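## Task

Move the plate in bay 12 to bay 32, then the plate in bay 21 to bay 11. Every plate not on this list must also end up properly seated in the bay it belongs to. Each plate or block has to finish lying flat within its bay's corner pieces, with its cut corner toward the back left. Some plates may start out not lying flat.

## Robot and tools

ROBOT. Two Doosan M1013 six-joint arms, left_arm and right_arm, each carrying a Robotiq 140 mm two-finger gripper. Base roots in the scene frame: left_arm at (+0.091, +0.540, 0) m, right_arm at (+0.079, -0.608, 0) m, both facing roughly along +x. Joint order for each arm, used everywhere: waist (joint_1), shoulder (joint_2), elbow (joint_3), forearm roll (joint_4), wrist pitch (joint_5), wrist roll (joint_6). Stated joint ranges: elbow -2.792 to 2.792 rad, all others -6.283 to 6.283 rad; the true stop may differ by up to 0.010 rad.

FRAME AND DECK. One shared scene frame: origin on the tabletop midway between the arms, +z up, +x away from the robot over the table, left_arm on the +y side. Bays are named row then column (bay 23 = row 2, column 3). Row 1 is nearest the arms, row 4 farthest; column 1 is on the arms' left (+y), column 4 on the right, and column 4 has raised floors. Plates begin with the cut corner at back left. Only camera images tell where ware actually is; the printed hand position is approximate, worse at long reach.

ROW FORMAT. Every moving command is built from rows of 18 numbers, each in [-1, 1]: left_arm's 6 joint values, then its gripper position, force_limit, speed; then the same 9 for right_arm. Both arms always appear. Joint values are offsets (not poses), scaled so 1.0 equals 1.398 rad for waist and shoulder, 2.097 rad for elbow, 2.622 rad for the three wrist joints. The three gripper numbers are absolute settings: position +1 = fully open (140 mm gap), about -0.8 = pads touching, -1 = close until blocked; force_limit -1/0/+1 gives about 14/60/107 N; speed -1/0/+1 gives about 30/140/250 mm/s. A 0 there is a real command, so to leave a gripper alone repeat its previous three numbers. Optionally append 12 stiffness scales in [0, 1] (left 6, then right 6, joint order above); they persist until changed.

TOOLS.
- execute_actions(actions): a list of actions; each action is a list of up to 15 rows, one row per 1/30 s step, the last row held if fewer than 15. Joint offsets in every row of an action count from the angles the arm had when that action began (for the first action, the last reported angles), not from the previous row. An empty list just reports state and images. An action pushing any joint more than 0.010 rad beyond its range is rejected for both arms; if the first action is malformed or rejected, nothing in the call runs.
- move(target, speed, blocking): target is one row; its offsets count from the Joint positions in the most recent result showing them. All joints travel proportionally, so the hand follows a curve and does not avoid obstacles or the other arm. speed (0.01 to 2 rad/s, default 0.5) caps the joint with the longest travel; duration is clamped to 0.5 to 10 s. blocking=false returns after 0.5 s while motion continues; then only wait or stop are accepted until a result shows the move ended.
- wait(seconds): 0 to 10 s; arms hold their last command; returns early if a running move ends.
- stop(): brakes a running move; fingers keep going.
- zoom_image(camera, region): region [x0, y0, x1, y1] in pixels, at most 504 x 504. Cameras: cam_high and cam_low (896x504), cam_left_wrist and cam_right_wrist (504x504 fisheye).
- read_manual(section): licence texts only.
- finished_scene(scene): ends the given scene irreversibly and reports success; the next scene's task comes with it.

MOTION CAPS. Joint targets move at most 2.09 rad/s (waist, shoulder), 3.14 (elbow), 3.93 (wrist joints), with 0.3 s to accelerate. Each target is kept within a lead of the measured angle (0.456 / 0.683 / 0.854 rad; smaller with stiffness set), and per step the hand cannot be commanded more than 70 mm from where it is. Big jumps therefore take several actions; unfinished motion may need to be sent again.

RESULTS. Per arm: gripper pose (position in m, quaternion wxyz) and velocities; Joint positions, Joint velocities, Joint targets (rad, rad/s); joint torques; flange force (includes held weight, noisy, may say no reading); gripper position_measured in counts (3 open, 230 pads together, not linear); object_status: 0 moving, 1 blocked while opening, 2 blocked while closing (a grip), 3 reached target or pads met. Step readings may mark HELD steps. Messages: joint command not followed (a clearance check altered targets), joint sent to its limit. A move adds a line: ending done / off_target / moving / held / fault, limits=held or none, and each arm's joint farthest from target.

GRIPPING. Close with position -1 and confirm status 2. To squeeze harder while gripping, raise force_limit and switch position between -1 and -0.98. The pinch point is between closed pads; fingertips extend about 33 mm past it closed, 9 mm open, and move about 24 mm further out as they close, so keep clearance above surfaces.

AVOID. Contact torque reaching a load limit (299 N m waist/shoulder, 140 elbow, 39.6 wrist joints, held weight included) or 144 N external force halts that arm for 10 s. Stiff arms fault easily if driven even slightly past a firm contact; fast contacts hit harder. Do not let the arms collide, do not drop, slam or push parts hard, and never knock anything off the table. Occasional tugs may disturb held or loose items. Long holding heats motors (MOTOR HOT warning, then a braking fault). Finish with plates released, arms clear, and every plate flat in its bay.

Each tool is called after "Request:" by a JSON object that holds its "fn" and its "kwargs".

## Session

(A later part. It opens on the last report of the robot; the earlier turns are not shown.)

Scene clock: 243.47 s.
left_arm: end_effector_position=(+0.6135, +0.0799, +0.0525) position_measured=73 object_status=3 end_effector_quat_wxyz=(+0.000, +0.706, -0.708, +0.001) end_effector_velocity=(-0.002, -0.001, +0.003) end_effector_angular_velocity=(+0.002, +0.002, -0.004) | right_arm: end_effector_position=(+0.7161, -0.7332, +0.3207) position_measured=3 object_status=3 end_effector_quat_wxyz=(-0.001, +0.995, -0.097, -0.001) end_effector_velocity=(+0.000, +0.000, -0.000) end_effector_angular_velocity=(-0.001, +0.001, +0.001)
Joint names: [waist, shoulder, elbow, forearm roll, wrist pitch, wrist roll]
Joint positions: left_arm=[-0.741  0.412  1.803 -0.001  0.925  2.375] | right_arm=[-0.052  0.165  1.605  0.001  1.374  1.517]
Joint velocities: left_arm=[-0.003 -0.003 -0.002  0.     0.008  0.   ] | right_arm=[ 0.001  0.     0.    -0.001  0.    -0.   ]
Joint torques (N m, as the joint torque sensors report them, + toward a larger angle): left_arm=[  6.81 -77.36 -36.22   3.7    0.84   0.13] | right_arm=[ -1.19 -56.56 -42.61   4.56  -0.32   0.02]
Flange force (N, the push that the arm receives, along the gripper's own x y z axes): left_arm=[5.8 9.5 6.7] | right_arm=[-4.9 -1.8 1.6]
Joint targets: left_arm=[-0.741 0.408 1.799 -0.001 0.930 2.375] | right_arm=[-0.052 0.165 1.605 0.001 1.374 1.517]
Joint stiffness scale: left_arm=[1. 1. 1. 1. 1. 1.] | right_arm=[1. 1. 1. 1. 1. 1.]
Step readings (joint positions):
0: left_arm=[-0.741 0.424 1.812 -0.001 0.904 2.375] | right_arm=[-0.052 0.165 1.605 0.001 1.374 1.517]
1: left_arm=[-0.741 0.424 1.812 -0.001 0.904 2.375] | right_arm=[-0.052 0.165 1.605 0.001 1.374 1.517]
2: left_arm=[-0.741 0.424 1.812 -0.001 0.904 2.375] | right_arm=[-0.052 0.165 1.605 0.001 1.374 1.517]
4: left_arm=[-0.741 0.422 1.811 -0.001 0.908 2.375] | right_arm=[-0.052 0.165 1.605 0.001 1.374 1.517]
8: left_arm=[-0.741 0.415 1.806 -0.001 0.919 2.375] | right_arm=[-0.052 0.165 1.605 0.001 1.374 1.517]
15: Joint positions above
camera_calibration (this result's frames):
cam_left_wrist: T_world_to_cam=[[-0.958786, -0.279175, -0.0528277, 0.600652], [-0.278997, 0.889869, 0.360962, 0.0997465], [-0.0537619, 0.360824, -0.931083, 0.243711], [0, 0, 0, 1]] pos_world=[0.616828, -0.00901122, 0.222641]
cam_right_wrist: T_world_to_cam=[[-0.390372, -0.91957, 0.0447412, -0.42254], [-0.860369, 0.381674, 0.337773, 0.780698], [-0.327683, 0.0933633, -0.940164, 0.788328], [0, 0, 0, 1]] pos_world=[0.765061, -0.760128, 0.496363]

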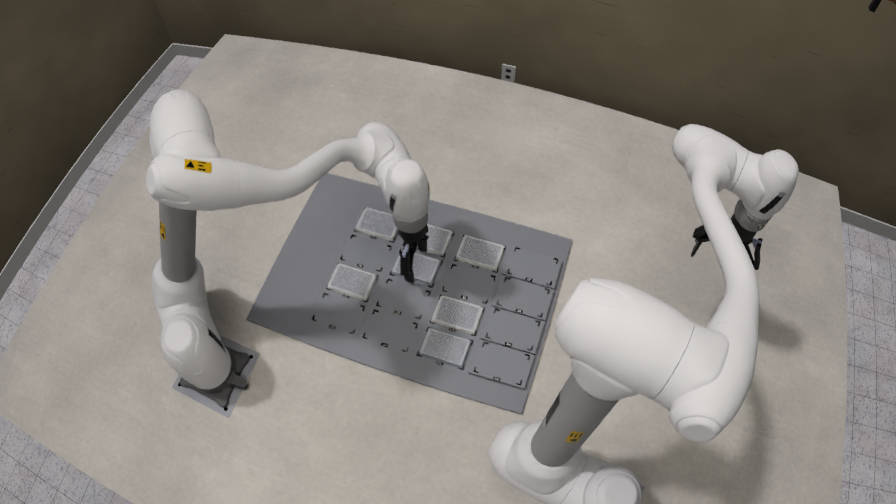

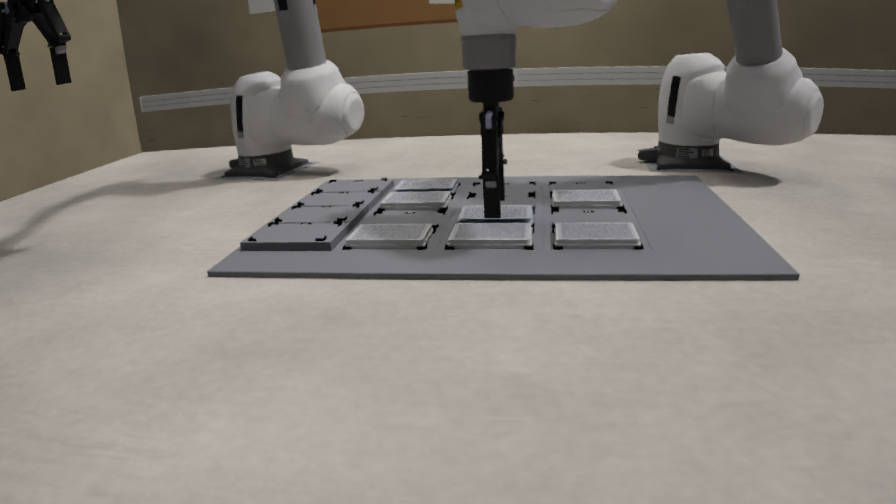

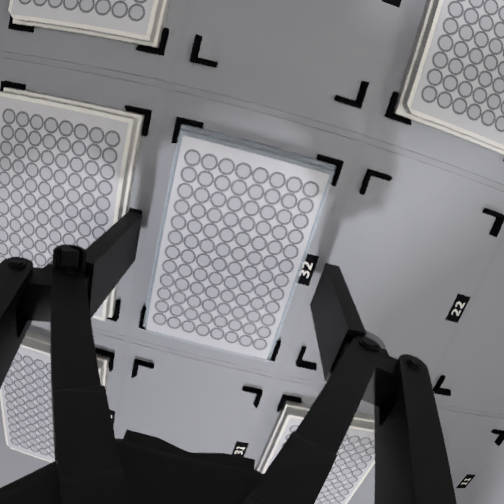

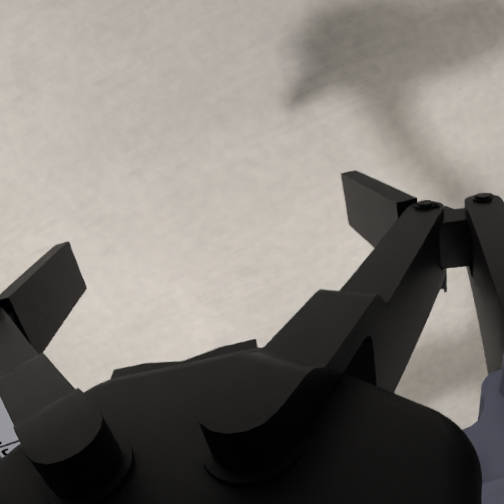

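Request:
{"fn": "move", "kwargs": {"target": [0.06295,-0.1825,0.17148,0,-0.04073,0.0351,0.44,0.2,-0.5,0,0,0,0,0,0,1,0,0], "speed": 0.4}}

Request:
{"fn": "zoom_image", "kwargs": {"camera": "cam_left_wrist", "region": [130, 110, 370, 380]}}

Scene clock: 257.67 s.
left_arm: end_effector_position=(+0.5063, +0.2445, +0.0518) position_measured=73 object_status=3 end_effector_quat_wxyz=(+0.000, +0.706, -0.708, +0.000) end_effector_velocity=(-0.001, +0.000, +0.000) end_effector_angular_velocity=(-0.001, -0.001, -0.001) | right_arm: end_effector_position=(+0.7161, -0.7332, +0.3207) position_measured=3 object_status=3 end_effector_quat_wxyz=(-0.001, +0.995, -0.097, -0.001) end_effector_velocity=(-0.000, -0.000, +0.001) end_effector_angular_velocity=(-0.002, -0.001, +0.001)
Joint names: [waist, shoulder, elbow, forearm roll, wrist pitch, wrist roll]
Joint positions: left_arm=[-0.656  0.16   2.158 -0.001  0.823  2.46 ] | right_arm=[-0.052  0.165  1.605  0.001  1.374  1.517]
Joint velocities: left_arm=[-0.001 -0.001  0.002 -0.    -0.001  0.001] | right_arm=[ 0.001 -0.001 -0.    -0.002  0.     0.   ]
Joint torques (N m, as the joint torque sensors report them, + toward a larger angle): left_arm=[  7.5  -50.56 -31.62   3.41   0.53   0.44] | right_arm=[ -2.21 -54.2  -42.58   4.54  -0.17  -0.15]
Flange force (N, the push that the arm receives, along the gripper's own x y z axes): left_arm=[14.1 7.3 6.7] | right_arm=[-8.9 -3.7 1.0]
Joint targets: left_arm=[-0.653 0.157 2.163 -0.001 0.819 2.467] | right_arm=[-0.052 0.165 1.605 0.001 1.374 1.517]
Joint stiffness scale: left_arm=[1. 1. 1. 1. 1. 1.] | right_arm=[1. 1. 1. 1. 1. 1.]
move: done; limits=none; left_arm: farthest joint: the wrist roll, 0.007 radians from its target (0.092 radians at the start); right_arm: farthest joint: the waist, 0.000 radians from its target (0.000 radians at the start)
camera_calibration (this result's frames):
cam_left_wrist: T_world_to_cam=[[-0.958884, -0.278945, -0.0522547, 0.54373], [-0.278514, 0.889582, 0.362041, -0.0766155], [-0.0545048, 0.361709, -0.930696, 0.178037], [0, 0, 0, 1]] pos_world=[0.509739, 0.155429, 0.221849]
cam_right_wrist: T_world_to_cam=[[-0.390372, -0.919569, 0.044741, -0.42254], [-0.860369, 0.381674, 0.337773, 0.780698], [-0.327682, 0.0933634, -0.940164, 0.788328], [0, 0, 0, 1]] pos_world=[0.765061, -0.760128, 0.496363]

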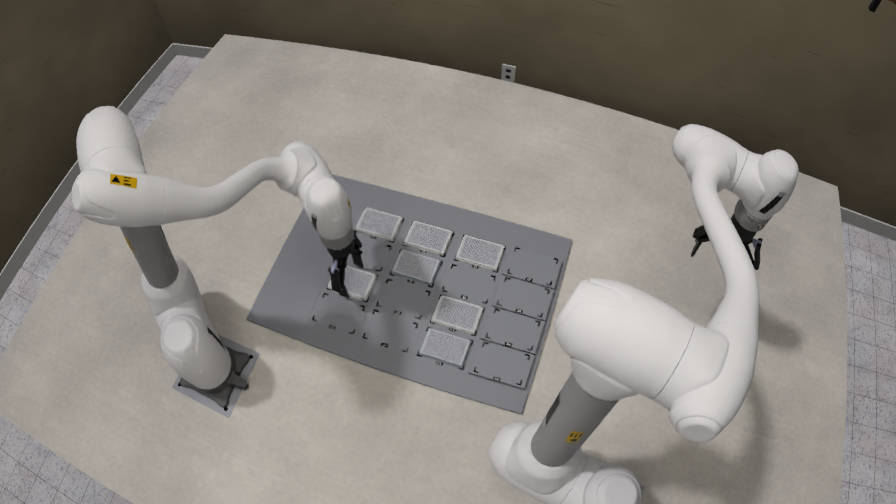

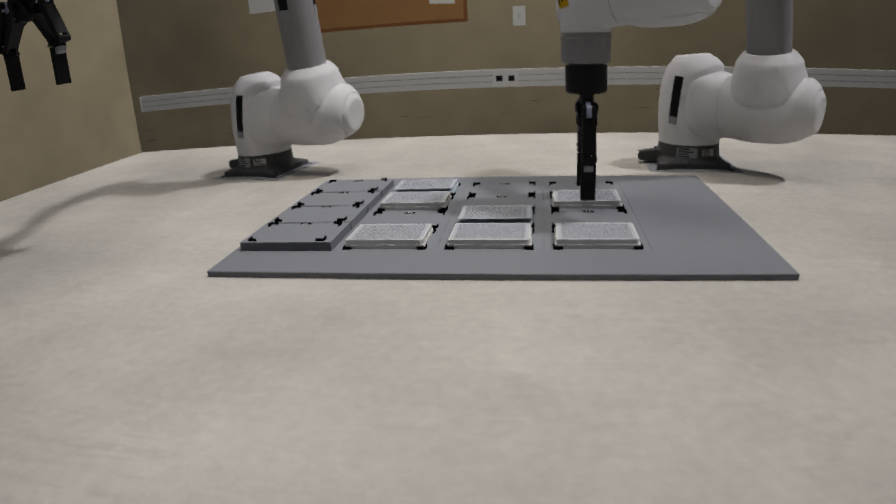

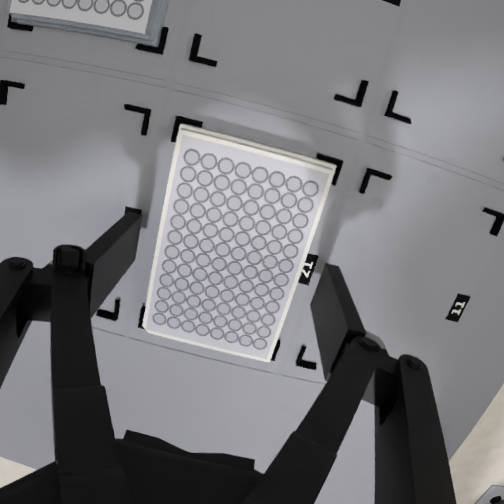

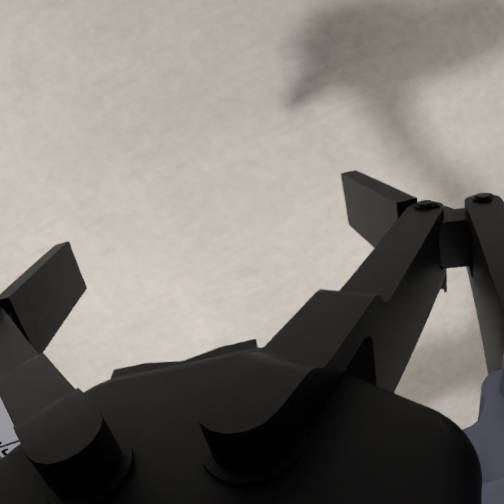

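Region (130, 110, 370, 380) of cam_left_wrist's 504x504 image, scaled by 1.867, with more detail than that image has.

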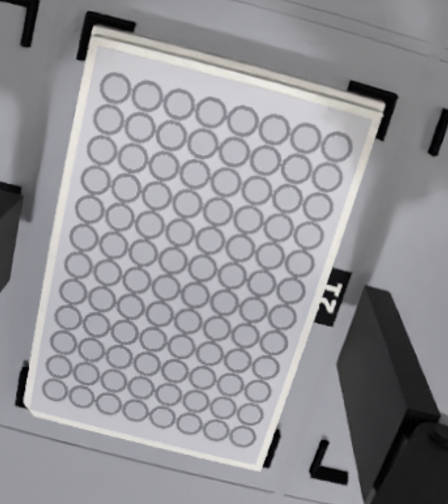

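Request:
{"fn": "execute_actions", "kwargs": {"actions": [[[0,0.0024,0.0011,0,-0.002,0,0.44,0.2,-0.5,0,0,0,0,0,0,1,0,0],[0,0.0047,0.0022,0,-0.0039,0,0.44,0.2,-0.5,0,0,0,0,0,0,1,0,0],[0,0.0071,0.0033,0,-0.0059,0,0.44,0.2,-0.5,0,0,0,0,0,0,1,0,0],[0,0.0095,0.0044,0,-0.0079,0,0.44,0.2,-0.5,0,0,0,0,0,0,1,0,0],[0,0.0119,0.0055,0,-0.0098,0,0.44,0.2,-0.5,0,0,0,0,0,0,1,0,0],[0,0.01424,0.00656,0,-0.01178,0,0.44,0.2,-0.5,0,0,0,0,0,0,1,0,0]],[[0,0,0,0,0,0,-1,0.2,-0.7,0,0,0,0,0,0,1,0,0]]]}}

Request:
{"fn": "wait", "kwargs": {"seconds": 0.2}}

Request:
{"fn": "zoom_image", "kwargs": {"camera": "cam_left_wrist", "region": [160, 100, 360, 200]}}

Scene clock: 276.57 s.
left_arm: end_effector_position=(+0.5065, +0.2443, +0.0401) position_measured=109 object_status=0 end_effector_quat_wxyz=(+0.000, +0.706, -0.708, +0.000) end_effector_velocity=(-0.000, +0.000, +0.000) end_effector_angular_velocity=(-0.000, +0.000, +0.001) | right_arm: end_effector_position=(+0.7161, -0.7332, +0.3207) position_measured=3 object_status=3 end_effector_quat_wxyz=(-0.001, +0.995, -0.097, -0.001) end_effector_velocity=(-0.000, -0.000, -0.000) end_effector_angular_velocity=(-0.001, +0.001, +0.001)
Joint names: [waist, shoulder, elbow, forearm roll, wrist pitch, wrist roll]
Joint positions: left_arm=[-0.656  0.176  2.168 -0.001  0.797  2.461] | right_arm=[-0.052  0.165  1.605  0.001  1.374  1.517]
Joint velocities: left_arm=[ 0.    -0.     0.    -0.001  0.    -0.   ] | right_arm=[ 0.    -0.     0.001 -0.001  0.    -0.   ]
Joint torques (N m, as the joint torque sensors report them, + toward a larger angle): left_arm=[  6.87 -30.11 -21.66   3.27  -2.32   0.27] | right_arm=[ -2.09 -55.62 -42.28   4.41  -0.31  -0.25]
Flange force (N, the push that the arm receives, along the gripper's own x y z axes): left_arm=[5.3 16.6 -35.5] | right_arm=[-6.1 -3.6 1.2]
Flange force at the end of the 1st action (N, along the gripper's axes at the end of the call): left_arm=[8.0 8.5 1.1] | right_arm=[-4.0 -5.7 0.3]
Joint targets: left_arm=[-0.656 0.176 2.168 -0.001 0.797 2.461] | right_arm=[-0.052 0.165 1.605 0.001 1.374 1.517]
Joint stiffness scale: left_arm=[1. 1. 1. 1. 1. 1.] | right_arm=[1. 1. 1. 1. 1. 1.]
Step readings (joint positions; steps 1 to 15: 1st action; 16 to 30: 2nd action):
0: left_arm=[-0.656 0.160 2.159 -0.001 0.823 2.461] | right_arm=[-0.052 0.165 1.605 0.001 1.374 1.517]
1: left_arm=[-0.656 0.160 2.159 -0.001 0.823 2.461] | right_arm=[-0.052 0.165 1.605 0.001 1.374 1.517]
2: left_arm=[-0.656 0.160 2.159 -0.001 0.822 2.461] | right_arm=[-0.052 0.165 1.605 0.001 1.374 1.517]
4: left_arm=[-0.656 0.163 2.160 -0.001 0.817 2.461] | right_arm=[-0.052 0.165 1.605 0.001 1.374 1.517]
8: left_arm=[-0.656 0.172 2.165 -0.001 0.804 2.461] | right_arm=[-0.052 0.165 1.605 0.001 1.374 1.517]
15: left_arm=[-0.656 0.176 2.168 -0.001 0.797 2.461] | right_arm=[-0.052 0.165 1.605 0.001 1.374 1.517]
16: left_arm=[-0.656 0.176 2.168 -0.001 0.797 2.461] | right_arm=[-0.052 0.165 1.605 0.001 1.374 1.517]
17: left_arm=[-0.656 0.176 2.168 -0.001 0.797 2.461] | right_arm=[-0.052 0.165 1.605 0.001 1.374 1.517]
19: left_arm=[-0.656 0.176 2.168 -0.001 0.797 2.461] | right_arm=[-0.052 0.165 1.605 0.001 1.374 1.517]
23: left_arm=[-0.656 0.176 2.168 -0.001 0.797 2.461] | right_arm=[-0.052 0.165 1.605 0.001 1.374 1.517]
30: Joint positions above
camera_calibration (this result's frames):
cam_left_wrist: T_world_to_cam=[[-0.958859, -0.278943, -0.0527226, 0.543307], [-0.278716, 0.889768, 0.361428, -0.0720975], [-0.0539069, 0.361253, -0.930908, 0.167042], [0, 0, 0, 1]] pos_world=[0.509865, 0.155357, 0.210203]
cam_right_wrist: T_world_to_cam=[[-0.390372, -0.91957, 0.0447411, -0.42254], [-0.860369, 0.381674, 0.337773, 0.780698], [-0.327683, 0.0933633, -0.940163, 0.788328], [0, 0, 0, 1]] pos_world=[0.765061, -0.760128, 0.496363]

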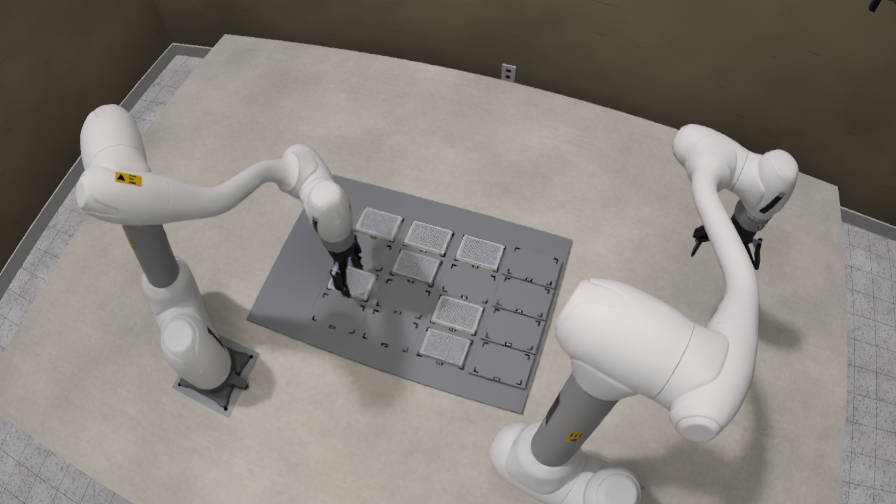

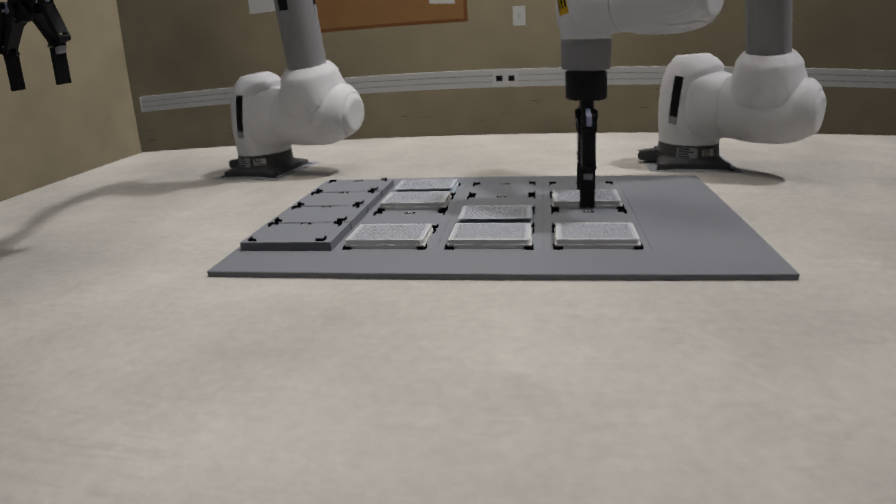

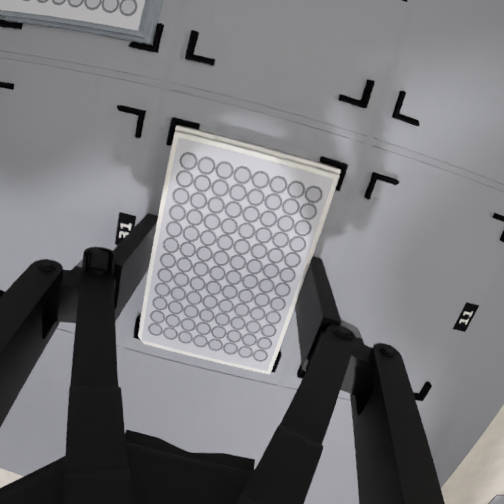

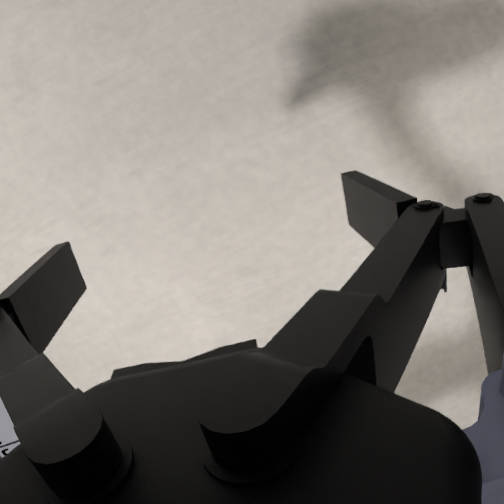

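Scene clock: 276.77 s.
left_arm: end_effector_position=(+0.5065, +0.2443, +0.0401) position_measured=109 object_status=2 end_effector_quat_wxyz=(+0.000, +0.706, -0.708, +0.000) end_effector_velocity=(-0.000, -0.000, -0.000) end_effector_angular_velocity=(+0.001, -0.000, -0.002) | right_arm: end_effector_position=(+0.7161, -0.7332, +0.3207) position_measured=3 object_status=3 end_effector_quat_wxyz=(-0.001, +0.995, -0.097, -0.001) end_effector_velocity=(+0.000, -0.000, +0.002) end_effector_angular_velocity=(-0.002, -0.002, +0.001)
Joint names: [waist, shoulder, elbow, forearm roll, wrist pitch, wrist roll]
Joint positions: left_arm=[-0.656  0.176  2.168 -0.001  0.797  2.461] | right_arm=[-0.052  0.165  1.605  0.001  1.374  1.517]
Joint velocities: left_arm=[-0.001  0.     0.     0.001  0.     0.   ] | right_arm=[ 0.    -0.002 -0.001 -0.001 -0.    -0.   ]
Joint torques (N m, as the joint torque sensors report them, + toward a larger angle): left_arm=[  6.64 -30.72 -21.27   3.24  -2.46   0.  ] | right_arm=[ -2.95 -55.78 -42.63   4.63  -0.33  -0.02]
Flange force (N, the push that the arm receives, along the gripper's own x y z axes): left_arm=[5.9 14.9 -35.1] | right_arm=[-6.9 -4.8 1.1]
Joint targets: left_arm=[-0.656 0.176 2.168 -0.001 0.797 2.461] | right_arm=[-0.052 0.165 1.605 0.001 1.374 1.517]
Joint stiffness scale: left_arm=[1. 1. 1. 1. 1. 1.] | right_arm=[1. 1. 1. 1. 1. 1.]
wait: 0.20 s; at rest by 0.17 s
camera_calibration (this result's frames):
cam_left_wrist: T_world_to_cam=[[-0.958859, -0.278943, -0.0527227, 0.543307], [-0.278716, 0.889768, 0.361428, -0.0720976], [-0.0539067, 0.361253, -0.930908, 0.167042], [0, 0, 0, 1]] pos_world=[0.509865, 0.155357, 0.210203]
cam_right_wrist: T_world_to_cam=[[-0.390372, -0.91957, 0.0447412, -0.42254], [-0.860369, 0.381674, 0.337773, 0.780698], [-0.327683, 0.0933633, -0.940163, 0.788328], [0, 0, 0, 1]] pos_world=[0.765061, -0.760128, 0.496363]

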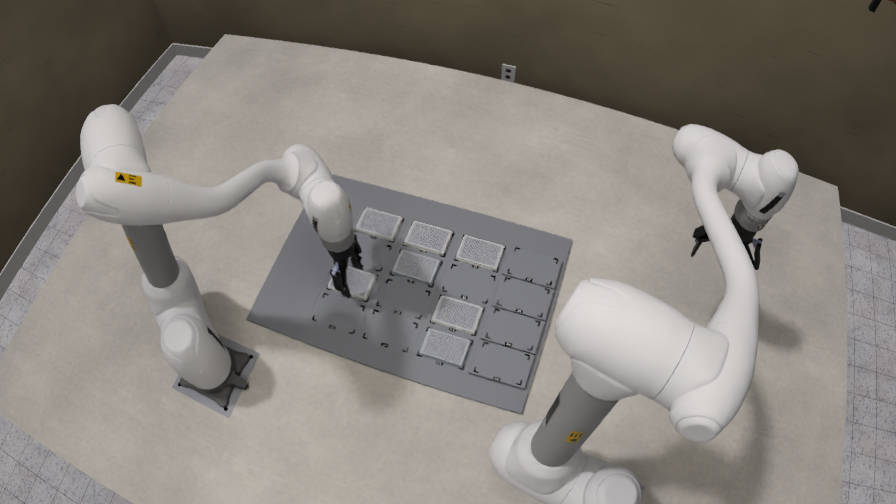

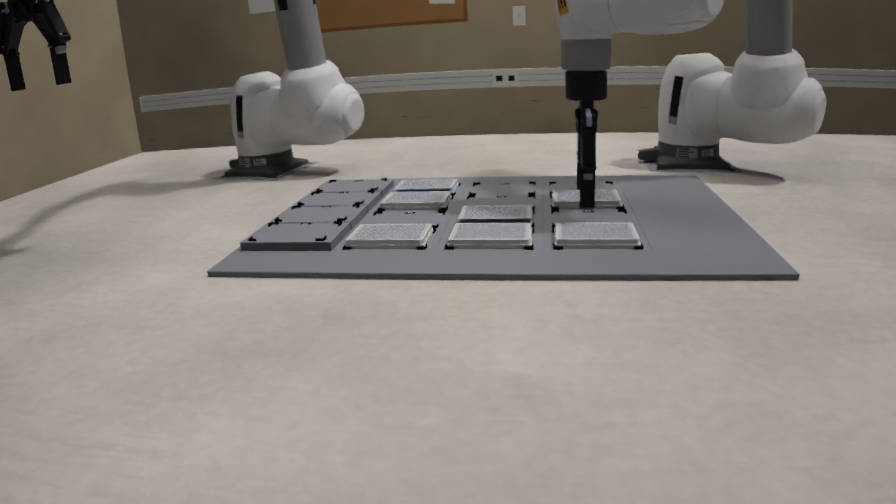

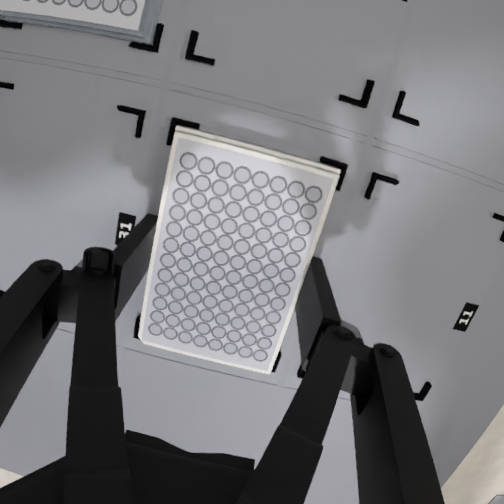

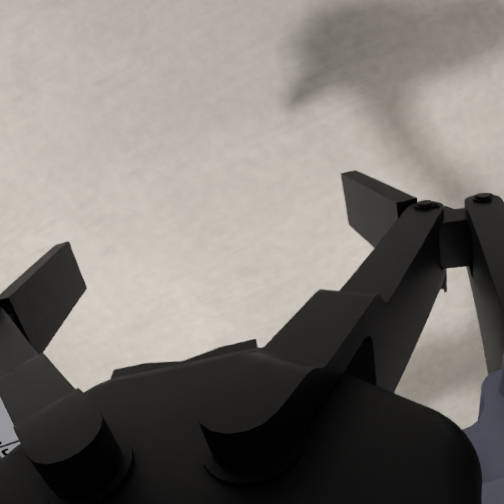

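Region (160, 100, 360, 200) of cam_left_wrist's 504x504 image, scaled by 2.520, with more detail than that image has.

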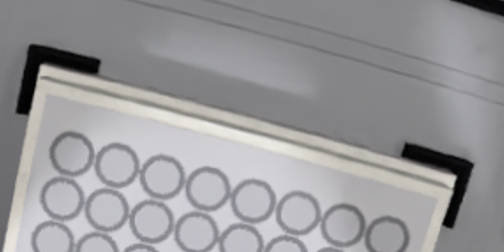

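Request:
{"fn": "execute_actions", "kwargs": {"actions": [[[0,-0.0014,-0.0007,0,0.0012,0,-1,0.2,-0.7,0,0,0,0,0,0,1,0,0],[0,-0.0029,-0.0014,0,0.0023,0,-1,0.2,-0.7,0,0,0,0,0,0,1,0,0],[0,-0.0043,-0.0021,0,0.0035,0,-1,0.2,-0.7,0,0,0,0,0,0,1,0,0],[0,-0.0057,-0.0028,0,0.0047,0,-1,0.2,-0.7,0,0,0,0,0,0,1,0,0],[0,-0.0072,-0.0035,0,0.0059,0,-1,0.2,-0.7,0,0,0,0,0,0,1,0,0],[0,-0.0086,-0.0042,0,0.007,0,-1,0.2,-0.7,0,0,0,0,0,0,1,0,0],[0,-0.01,-0.0049,0,0.0082,0,-1,0.2,-0.7,0,0,0,0,0,0,1,0,0]]]}}

Request:
{"fn": "zoom_image", "kwargs": {"camera": "cam_left_wrist", "region": [160, 100, 360, 200]}}

Scene clock: 291.40 s.
left_arm: end_effector_position=(+0.5064, +0.2444, +0.0476) position_measured=110 object_status=2 end_effector_quat_wxyz=(+0.000, +0.706, -0.708, +0.000) end_effector_velocity=(-0.001, +0.000, +0.003) end_effector_angular_velocity=(+0.001, +0.001, -0.000) | right_arm: end_effector_position=(+0.7161, -0.7332, +0.3207) position_measured=3 object_status=3 end_effector_quat_wxyz=(-0.001, +0.995, -0.097, -0.001) end_effector_velocity=(-0.000, -0.001, -0.001) end_effector_angular_velocity=(-0.000, +0.001, -0.000)
Joint names: [waist, shoulder, elbow, forearm roll, wrist pitch, wrist roll]
Joint positions: left_arm=[-0.656  0.166  2.162 -0.001  0.814  2.461] | right_arm=[-0.052  0.165  1.605  0.001  1.374  1.517]
Joint velocities: left_arm=[-0.    -0.004 -0.002 -0.     0.007  0.   ] | right_arm=[-0.001  0.     0.001 -0.001 -0.    -0.   ]
Joint torques (N m, as the joint torque sensors report them, + toward a larger angle): left_arm=[  7.5  -48.75 -31.47   3.14   0.32   0.43] | right_arm=[ -1.42 -55.73 -42.77   4.6   -0.19   0.11]
Flange force (N, the push that the arm receives, along the gripper's own x y z axes): left_arm=[12.0 9.9 4.0] | right_arm=[-6.6 -1.8 2.2]
Joint targets: left_arm=[-0.656 0.162 2.157 -0.001 0.819 2.461] | right_arm=[-0.052 0.165 1.605 0.001 1.374 1.517]
Joint stiffness scale: left_arm=[1. 1. 1. 1. 1. 1.] | right_arm=[1. 1. 1. 1. 1. 1.]
Step readings (joint positions):
0: left_arm=[-0.656 0.176 2.168 -0.001 0.797 2.461] | right_arm=[-0.052 0.165 1.605 0.001 1.374 1.517]
1: left_arm=[-0.656 0.176 2.168 -0.001 0.797 2.461] | right_arm=[-0.052 0.165 1.605 0.001 1.374 1.517]
2: left_arm=[-0.656 0.175 2.167 -0.001 0.798 2.461] | right_arm=[-0.052 0.165 1.605 0.001 1.374 1.517]
4: left_arm=[-0.656 0.174 2.167 -0.001 0.800 2.461] | right_arm=[-0.052 0.165 1.605 0.001 1.374 1.517]
8: left_arm=[-0.656 0.170 2.164 -0.001 0.808 2.461] | right_arm=[-0.052 0.165 1.605 0.001 1.374 1.517]
15: Joint positions above
camera_calibration (this result's frames):
cam_left_wrist: T_world_to_cam=[[-0.95889, -0.278909, -0.0523437, 0.543598], [-0.27852, 0.889626, 0.361929, -0.0750072], [-0.0543792, 0.361629, -0.930735, 0.174098], [0, 0, 0, 1]] pos_world=[0.509827, 0.155384, 0.21764]
cam_right_wrist: T_world_to_cam=[[-0.390372, -0.91957, 0.0447412, -0.42254], [-0.860369, 0.381674, 0.337773, 0.780698], [-0.327683, 0.0933633, -0.940163, 0.788328], [0, 0, 0, 1]] pos_world=[0.765061, -0.760128, 0.496363]

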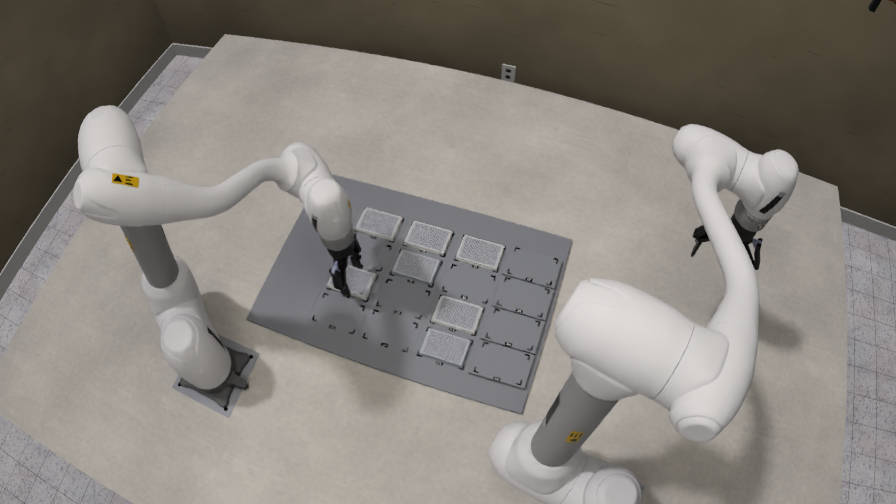

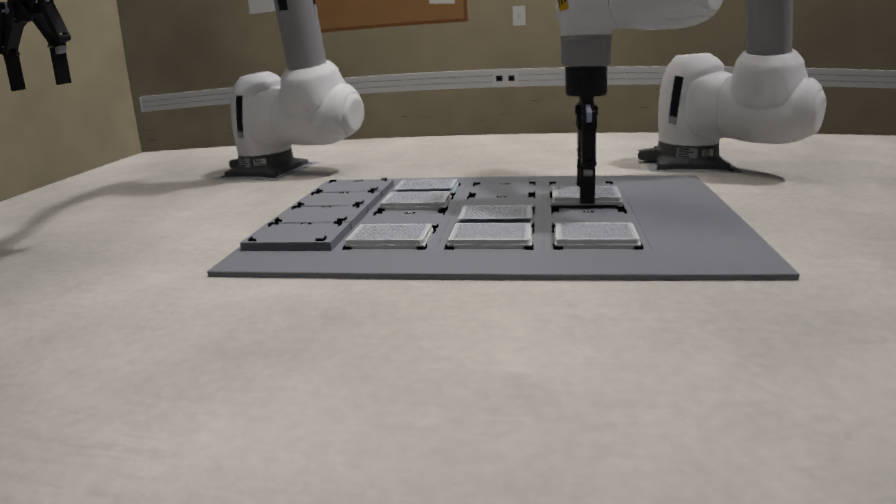

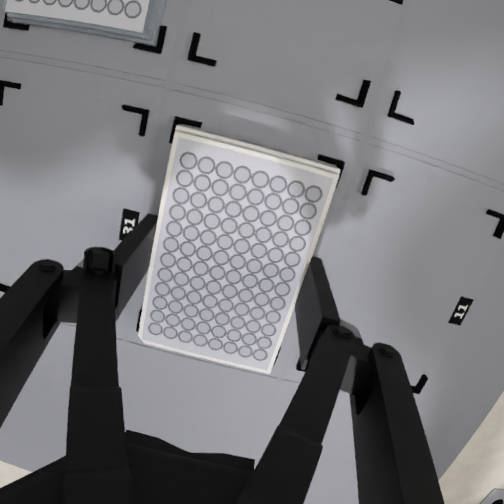

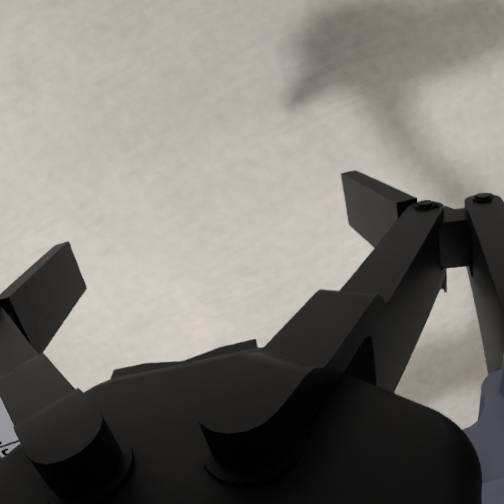

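Region (160, 100, 360, 200) of cam_left_wrist's 504x504 image, scaled by 2.520, with more detail than that image has.

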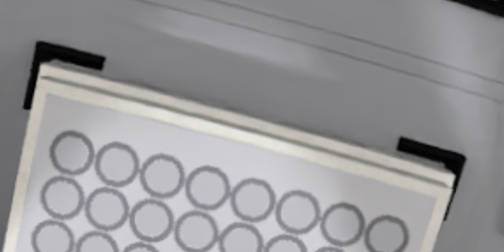

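Request:
{"fn": "move", "kwargs": {"target": [-0.11519,-0.08966,0.06937,0,-0.00909,-0.06283,-1,0.2,-0.7,0,0,0,0,0,0,1,0,0], "speed": 0.22}}

Request:
{"fn": "zoom_image", "kwargs": {"camera": "cam_left_wrist", "region": [160, 100, 360, 200]}}

Scene clock: 306.00 s.
left_arm: end_effector_position=(+0.3997, +0.2441, +0.0476) position_measured=110 object_status=2 end_effector_quat_wxyz=(+0.000, +0.706, -0.708, +0.000) end_effector_velocity=(-0.002, -0.000, +0.000) end_effector_angular_velocity=(-0.000, -0.000, -0.000) | right_arm: end_effector_position=(+0.7161, -0.7332, +0.3207) position_measured=3 object_status=3 end_effector_quat_wxyz=(-0.001, +0.995, -0.097, -0.001) end_effector_velocity=(+0.000, -0.001, +0.001) end_effector_angular_velocity=(-0.001, -0.001, +0.000)
Joint names: [waist, shoulder, elbow, forearm roll, wrist pitch, wrist roll]
Joint positions: left_arm=[-0.814  0.044  2.303 -0.001  0.794  2.302] | right_arm=[-0.052  0.165  1.605  0.001  1.374  1.517]
Joint velocities: left_arm=[-0.003 -0.002  0.002 -0.    -0.001 -0.003] | right_arm=[-0.    -0.    -0.001 -0.001 -0.    -0.   ]
Joint torques (N m, as the joint torque sensors report them, + toward a larger angle): left_arm=[  5.36 -37.91 -32.21   3.26   0.42   0.37] | right_arm=[ -3.28 -54.84 -42.11   4.29  -0.36  -0.2 ]
Flange force (N, the push that the arm receives, along the gripper's own x y z axes): left_arm=[10.0 8.9 8.7] | right_arm=[-7.0 -5.3 0.1]
Joint targets: left_arm=[-0.817 0.041 2.307 -0.001 0.790 2.296] | right_arm=[-0.052 0.165 1.605 0.001 1.374 1.517]
Joint stiffness scale: left_arm=[1. 1. 1. 1. 1. 1.] | right_arm=[1. 1. 1. 1. 1. 1.]
move: done; limits=none; left_arm: farthest joint: the wrist roll, 0.006 radians from its target (0.164 radians at the start); right_arm: farthest joint: the waist, 0.000 radians from its target (0.000 radians at the start)
camera_calibration (this result's frames):
cam_left_wrist: T_world_to_cam=[[-0.95891, -0.278847, -0.0523131, 0.441246], [-0.278449, 0.889632, 0.361969, -0.104507], [-0.0543946, 0.361662, -0.930721, 0.168404], [0, 0, 0, 1]] pos_world=[0.403176, 0.155108, 0.217648]
cam_right_wrist: T_world_to_cam=[[-0.390372, -0.91957, 0.0447411, -0.42254], [-0.860369, 0.381674, 0.337773, 0.780698], [-0.327683, 0.0933633, -0.940164, 0.788328], [0, 0, 0, 1]] pos_world=[0.765061, -0.760128, 0.496363]

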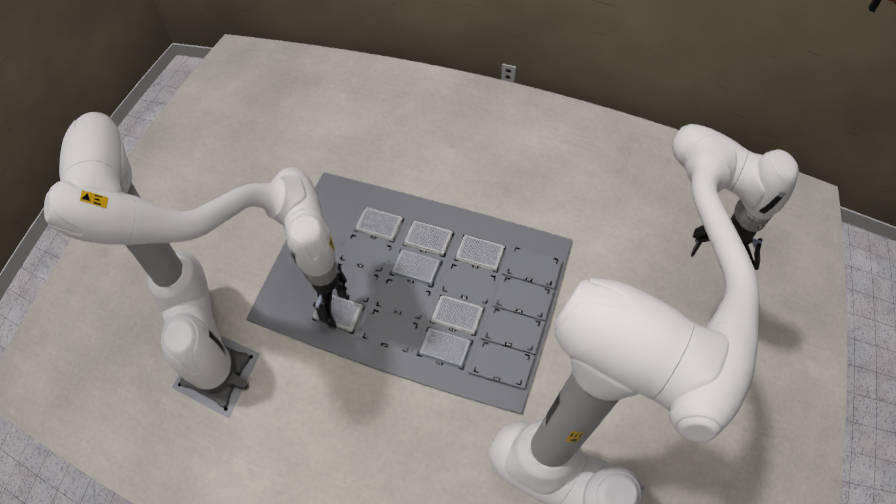

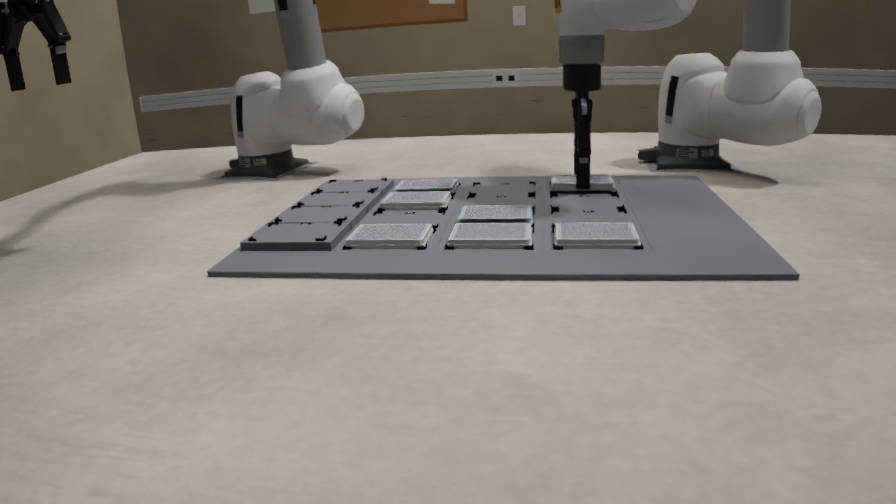

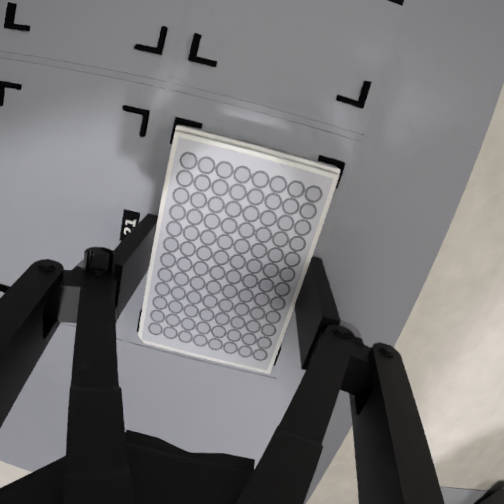

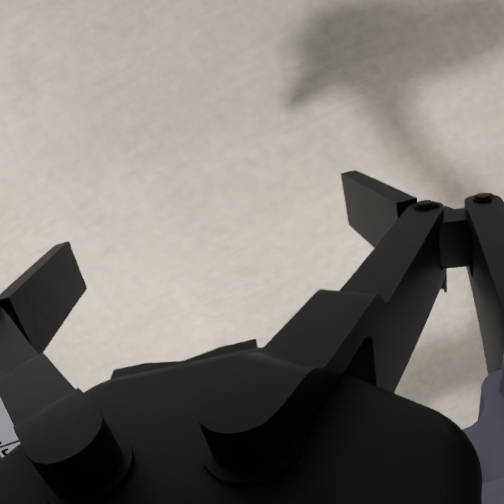

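Region (160, 100, 360, 200) of cam_left_wrist's 504x504 image, scaled by 2.520, with more detail than that image has.

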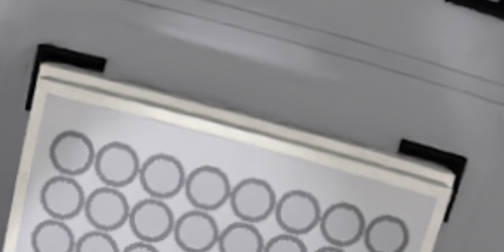

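Request:
{"fn": "execute_actions", "kwargs": {"actions": []}}

Request:
{"fn": "zoom_image", "kwargs": {"camera": "cam_left_wrist", "region": [160, 100, 360, 200]}}

Scene clock: 311.67 s.
left_arm: end_effector_position=(+0.3996, +0.2441, +0.0476) position_measured=110 object_status=2 end_effector_quat_wxyz=(+0.000, +0.706, -0.708, +0.000) end_effector_velocity=(+0.000, +0.001, -0.000) end_effector_angular_velocity=(+0.000, -0.000, +0.001) | right_arm: end_effector_position=(+0.7161, -0.7332, +0.3207) position_measured=3 object_status=3 end_effector_quat_wxyz=(-0.001, +0.995, -0.097, -0.001) end_effector_velocity=(-0.001, +0.001, -0.000) end_effector_angular_velocity=(+0.001, +0.000, +0.000)
Joint names: [waist, shoulder, elbow, forearm roll, wrist pitch, wrist roll]
Joint positions: left_arm=[-0.814  0.044  2.303 -0.001  0.794  2.302] | right_arm=[-0.052  0.165  1.605  0.001  1.374  1.517]
Joint velocities: left_arm=[0.001 0.    0.    0.001 0.    0.   ] | right_arm=[ 0.    -0.001  0.001  0.001  0.    -0.   ]
Joint torques (N m, as the joint torque sensors report them, + toward a larger angle): left_arm=[  6.19 -37.16 -31.73   3.33   0.34   0.25] | right_arm=[ -1.49 -56.1  -42.59   4.5   -0.33  -0.2 ]
Flange force (N, the push that the arm receives, along the gripper's own x y z axes): left_arm=[10.9 10.5 7.0] | right_arm=[-6.1 -2.5 1.7]
Joint targets: left_arm=[-0.817 0.041 2.307 -0.001 0.790 2.296] | right_arm=[-0.052 0.165 1.605 0.001 1.374 1.517]
Joint stiffness scale: left_arm=[1. 1. 1. 1. 1. 1.] | right_arm=[1. 1. 1. 1. 1. 1.]
camera_calibration (this result's frames):
cam_left_wrist: T_world_to_cam=[[-0.958893, -0.2789, -0.0523296, 0.441114], [-0.278505, 0.889627, 0.361936, -0.104514], [-0.0543901, 0.361632, -0.930733, 0.168399], [0, 0, 0, 1]] pos_world=[0.403033, 0.155107, 0.217645]
cam_right_wrist: T_world_to_cam=[[-0.390372, -0.91957, 0.0447411, -0.42254], [-0.860368, 0.381674, 0.337773, 0.780698], [-0.327683, 0.0933634, -0.940163, 0.788328], [0, 0, 0, 1]] pos_world=[0.765061, -0.760128, 0.496363]

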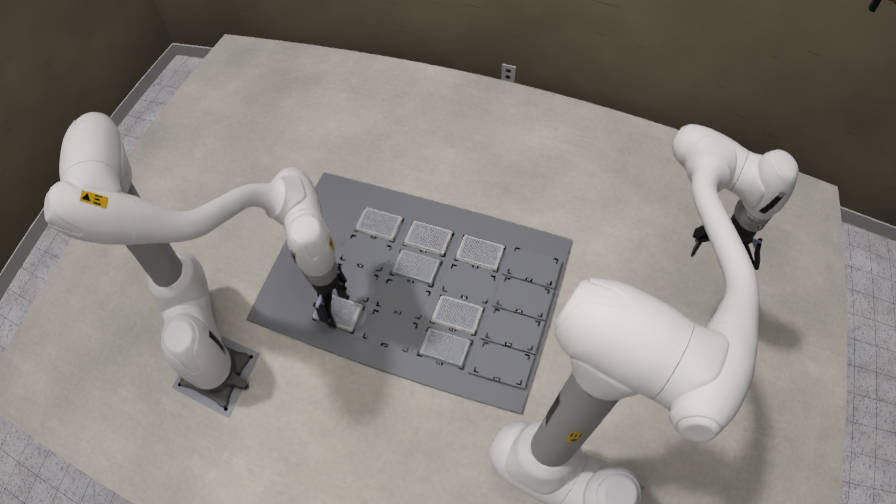

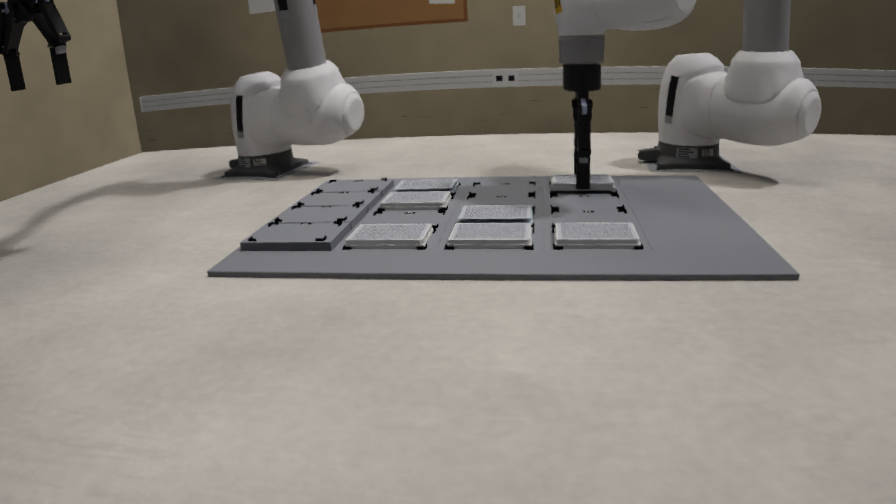

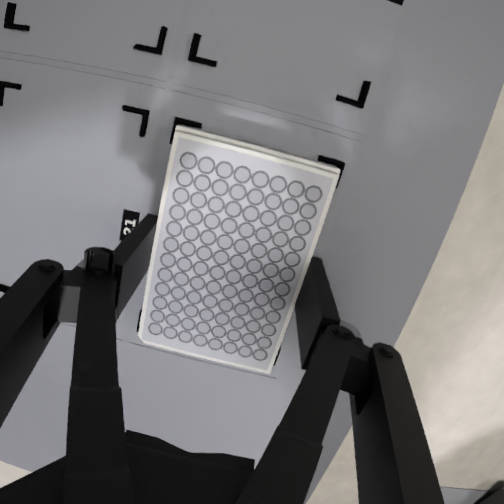

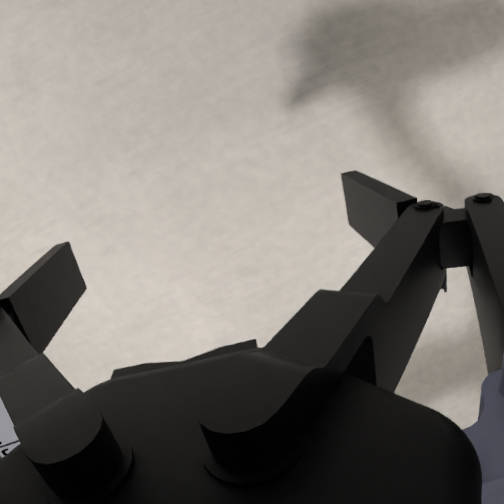

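Region (160, 100, 360, 200) of cam_left_wrist's 504x504 image, scaled by 2.520, with more detail than that image has.

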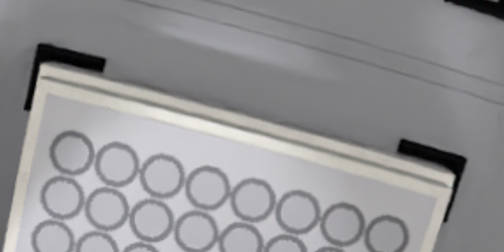

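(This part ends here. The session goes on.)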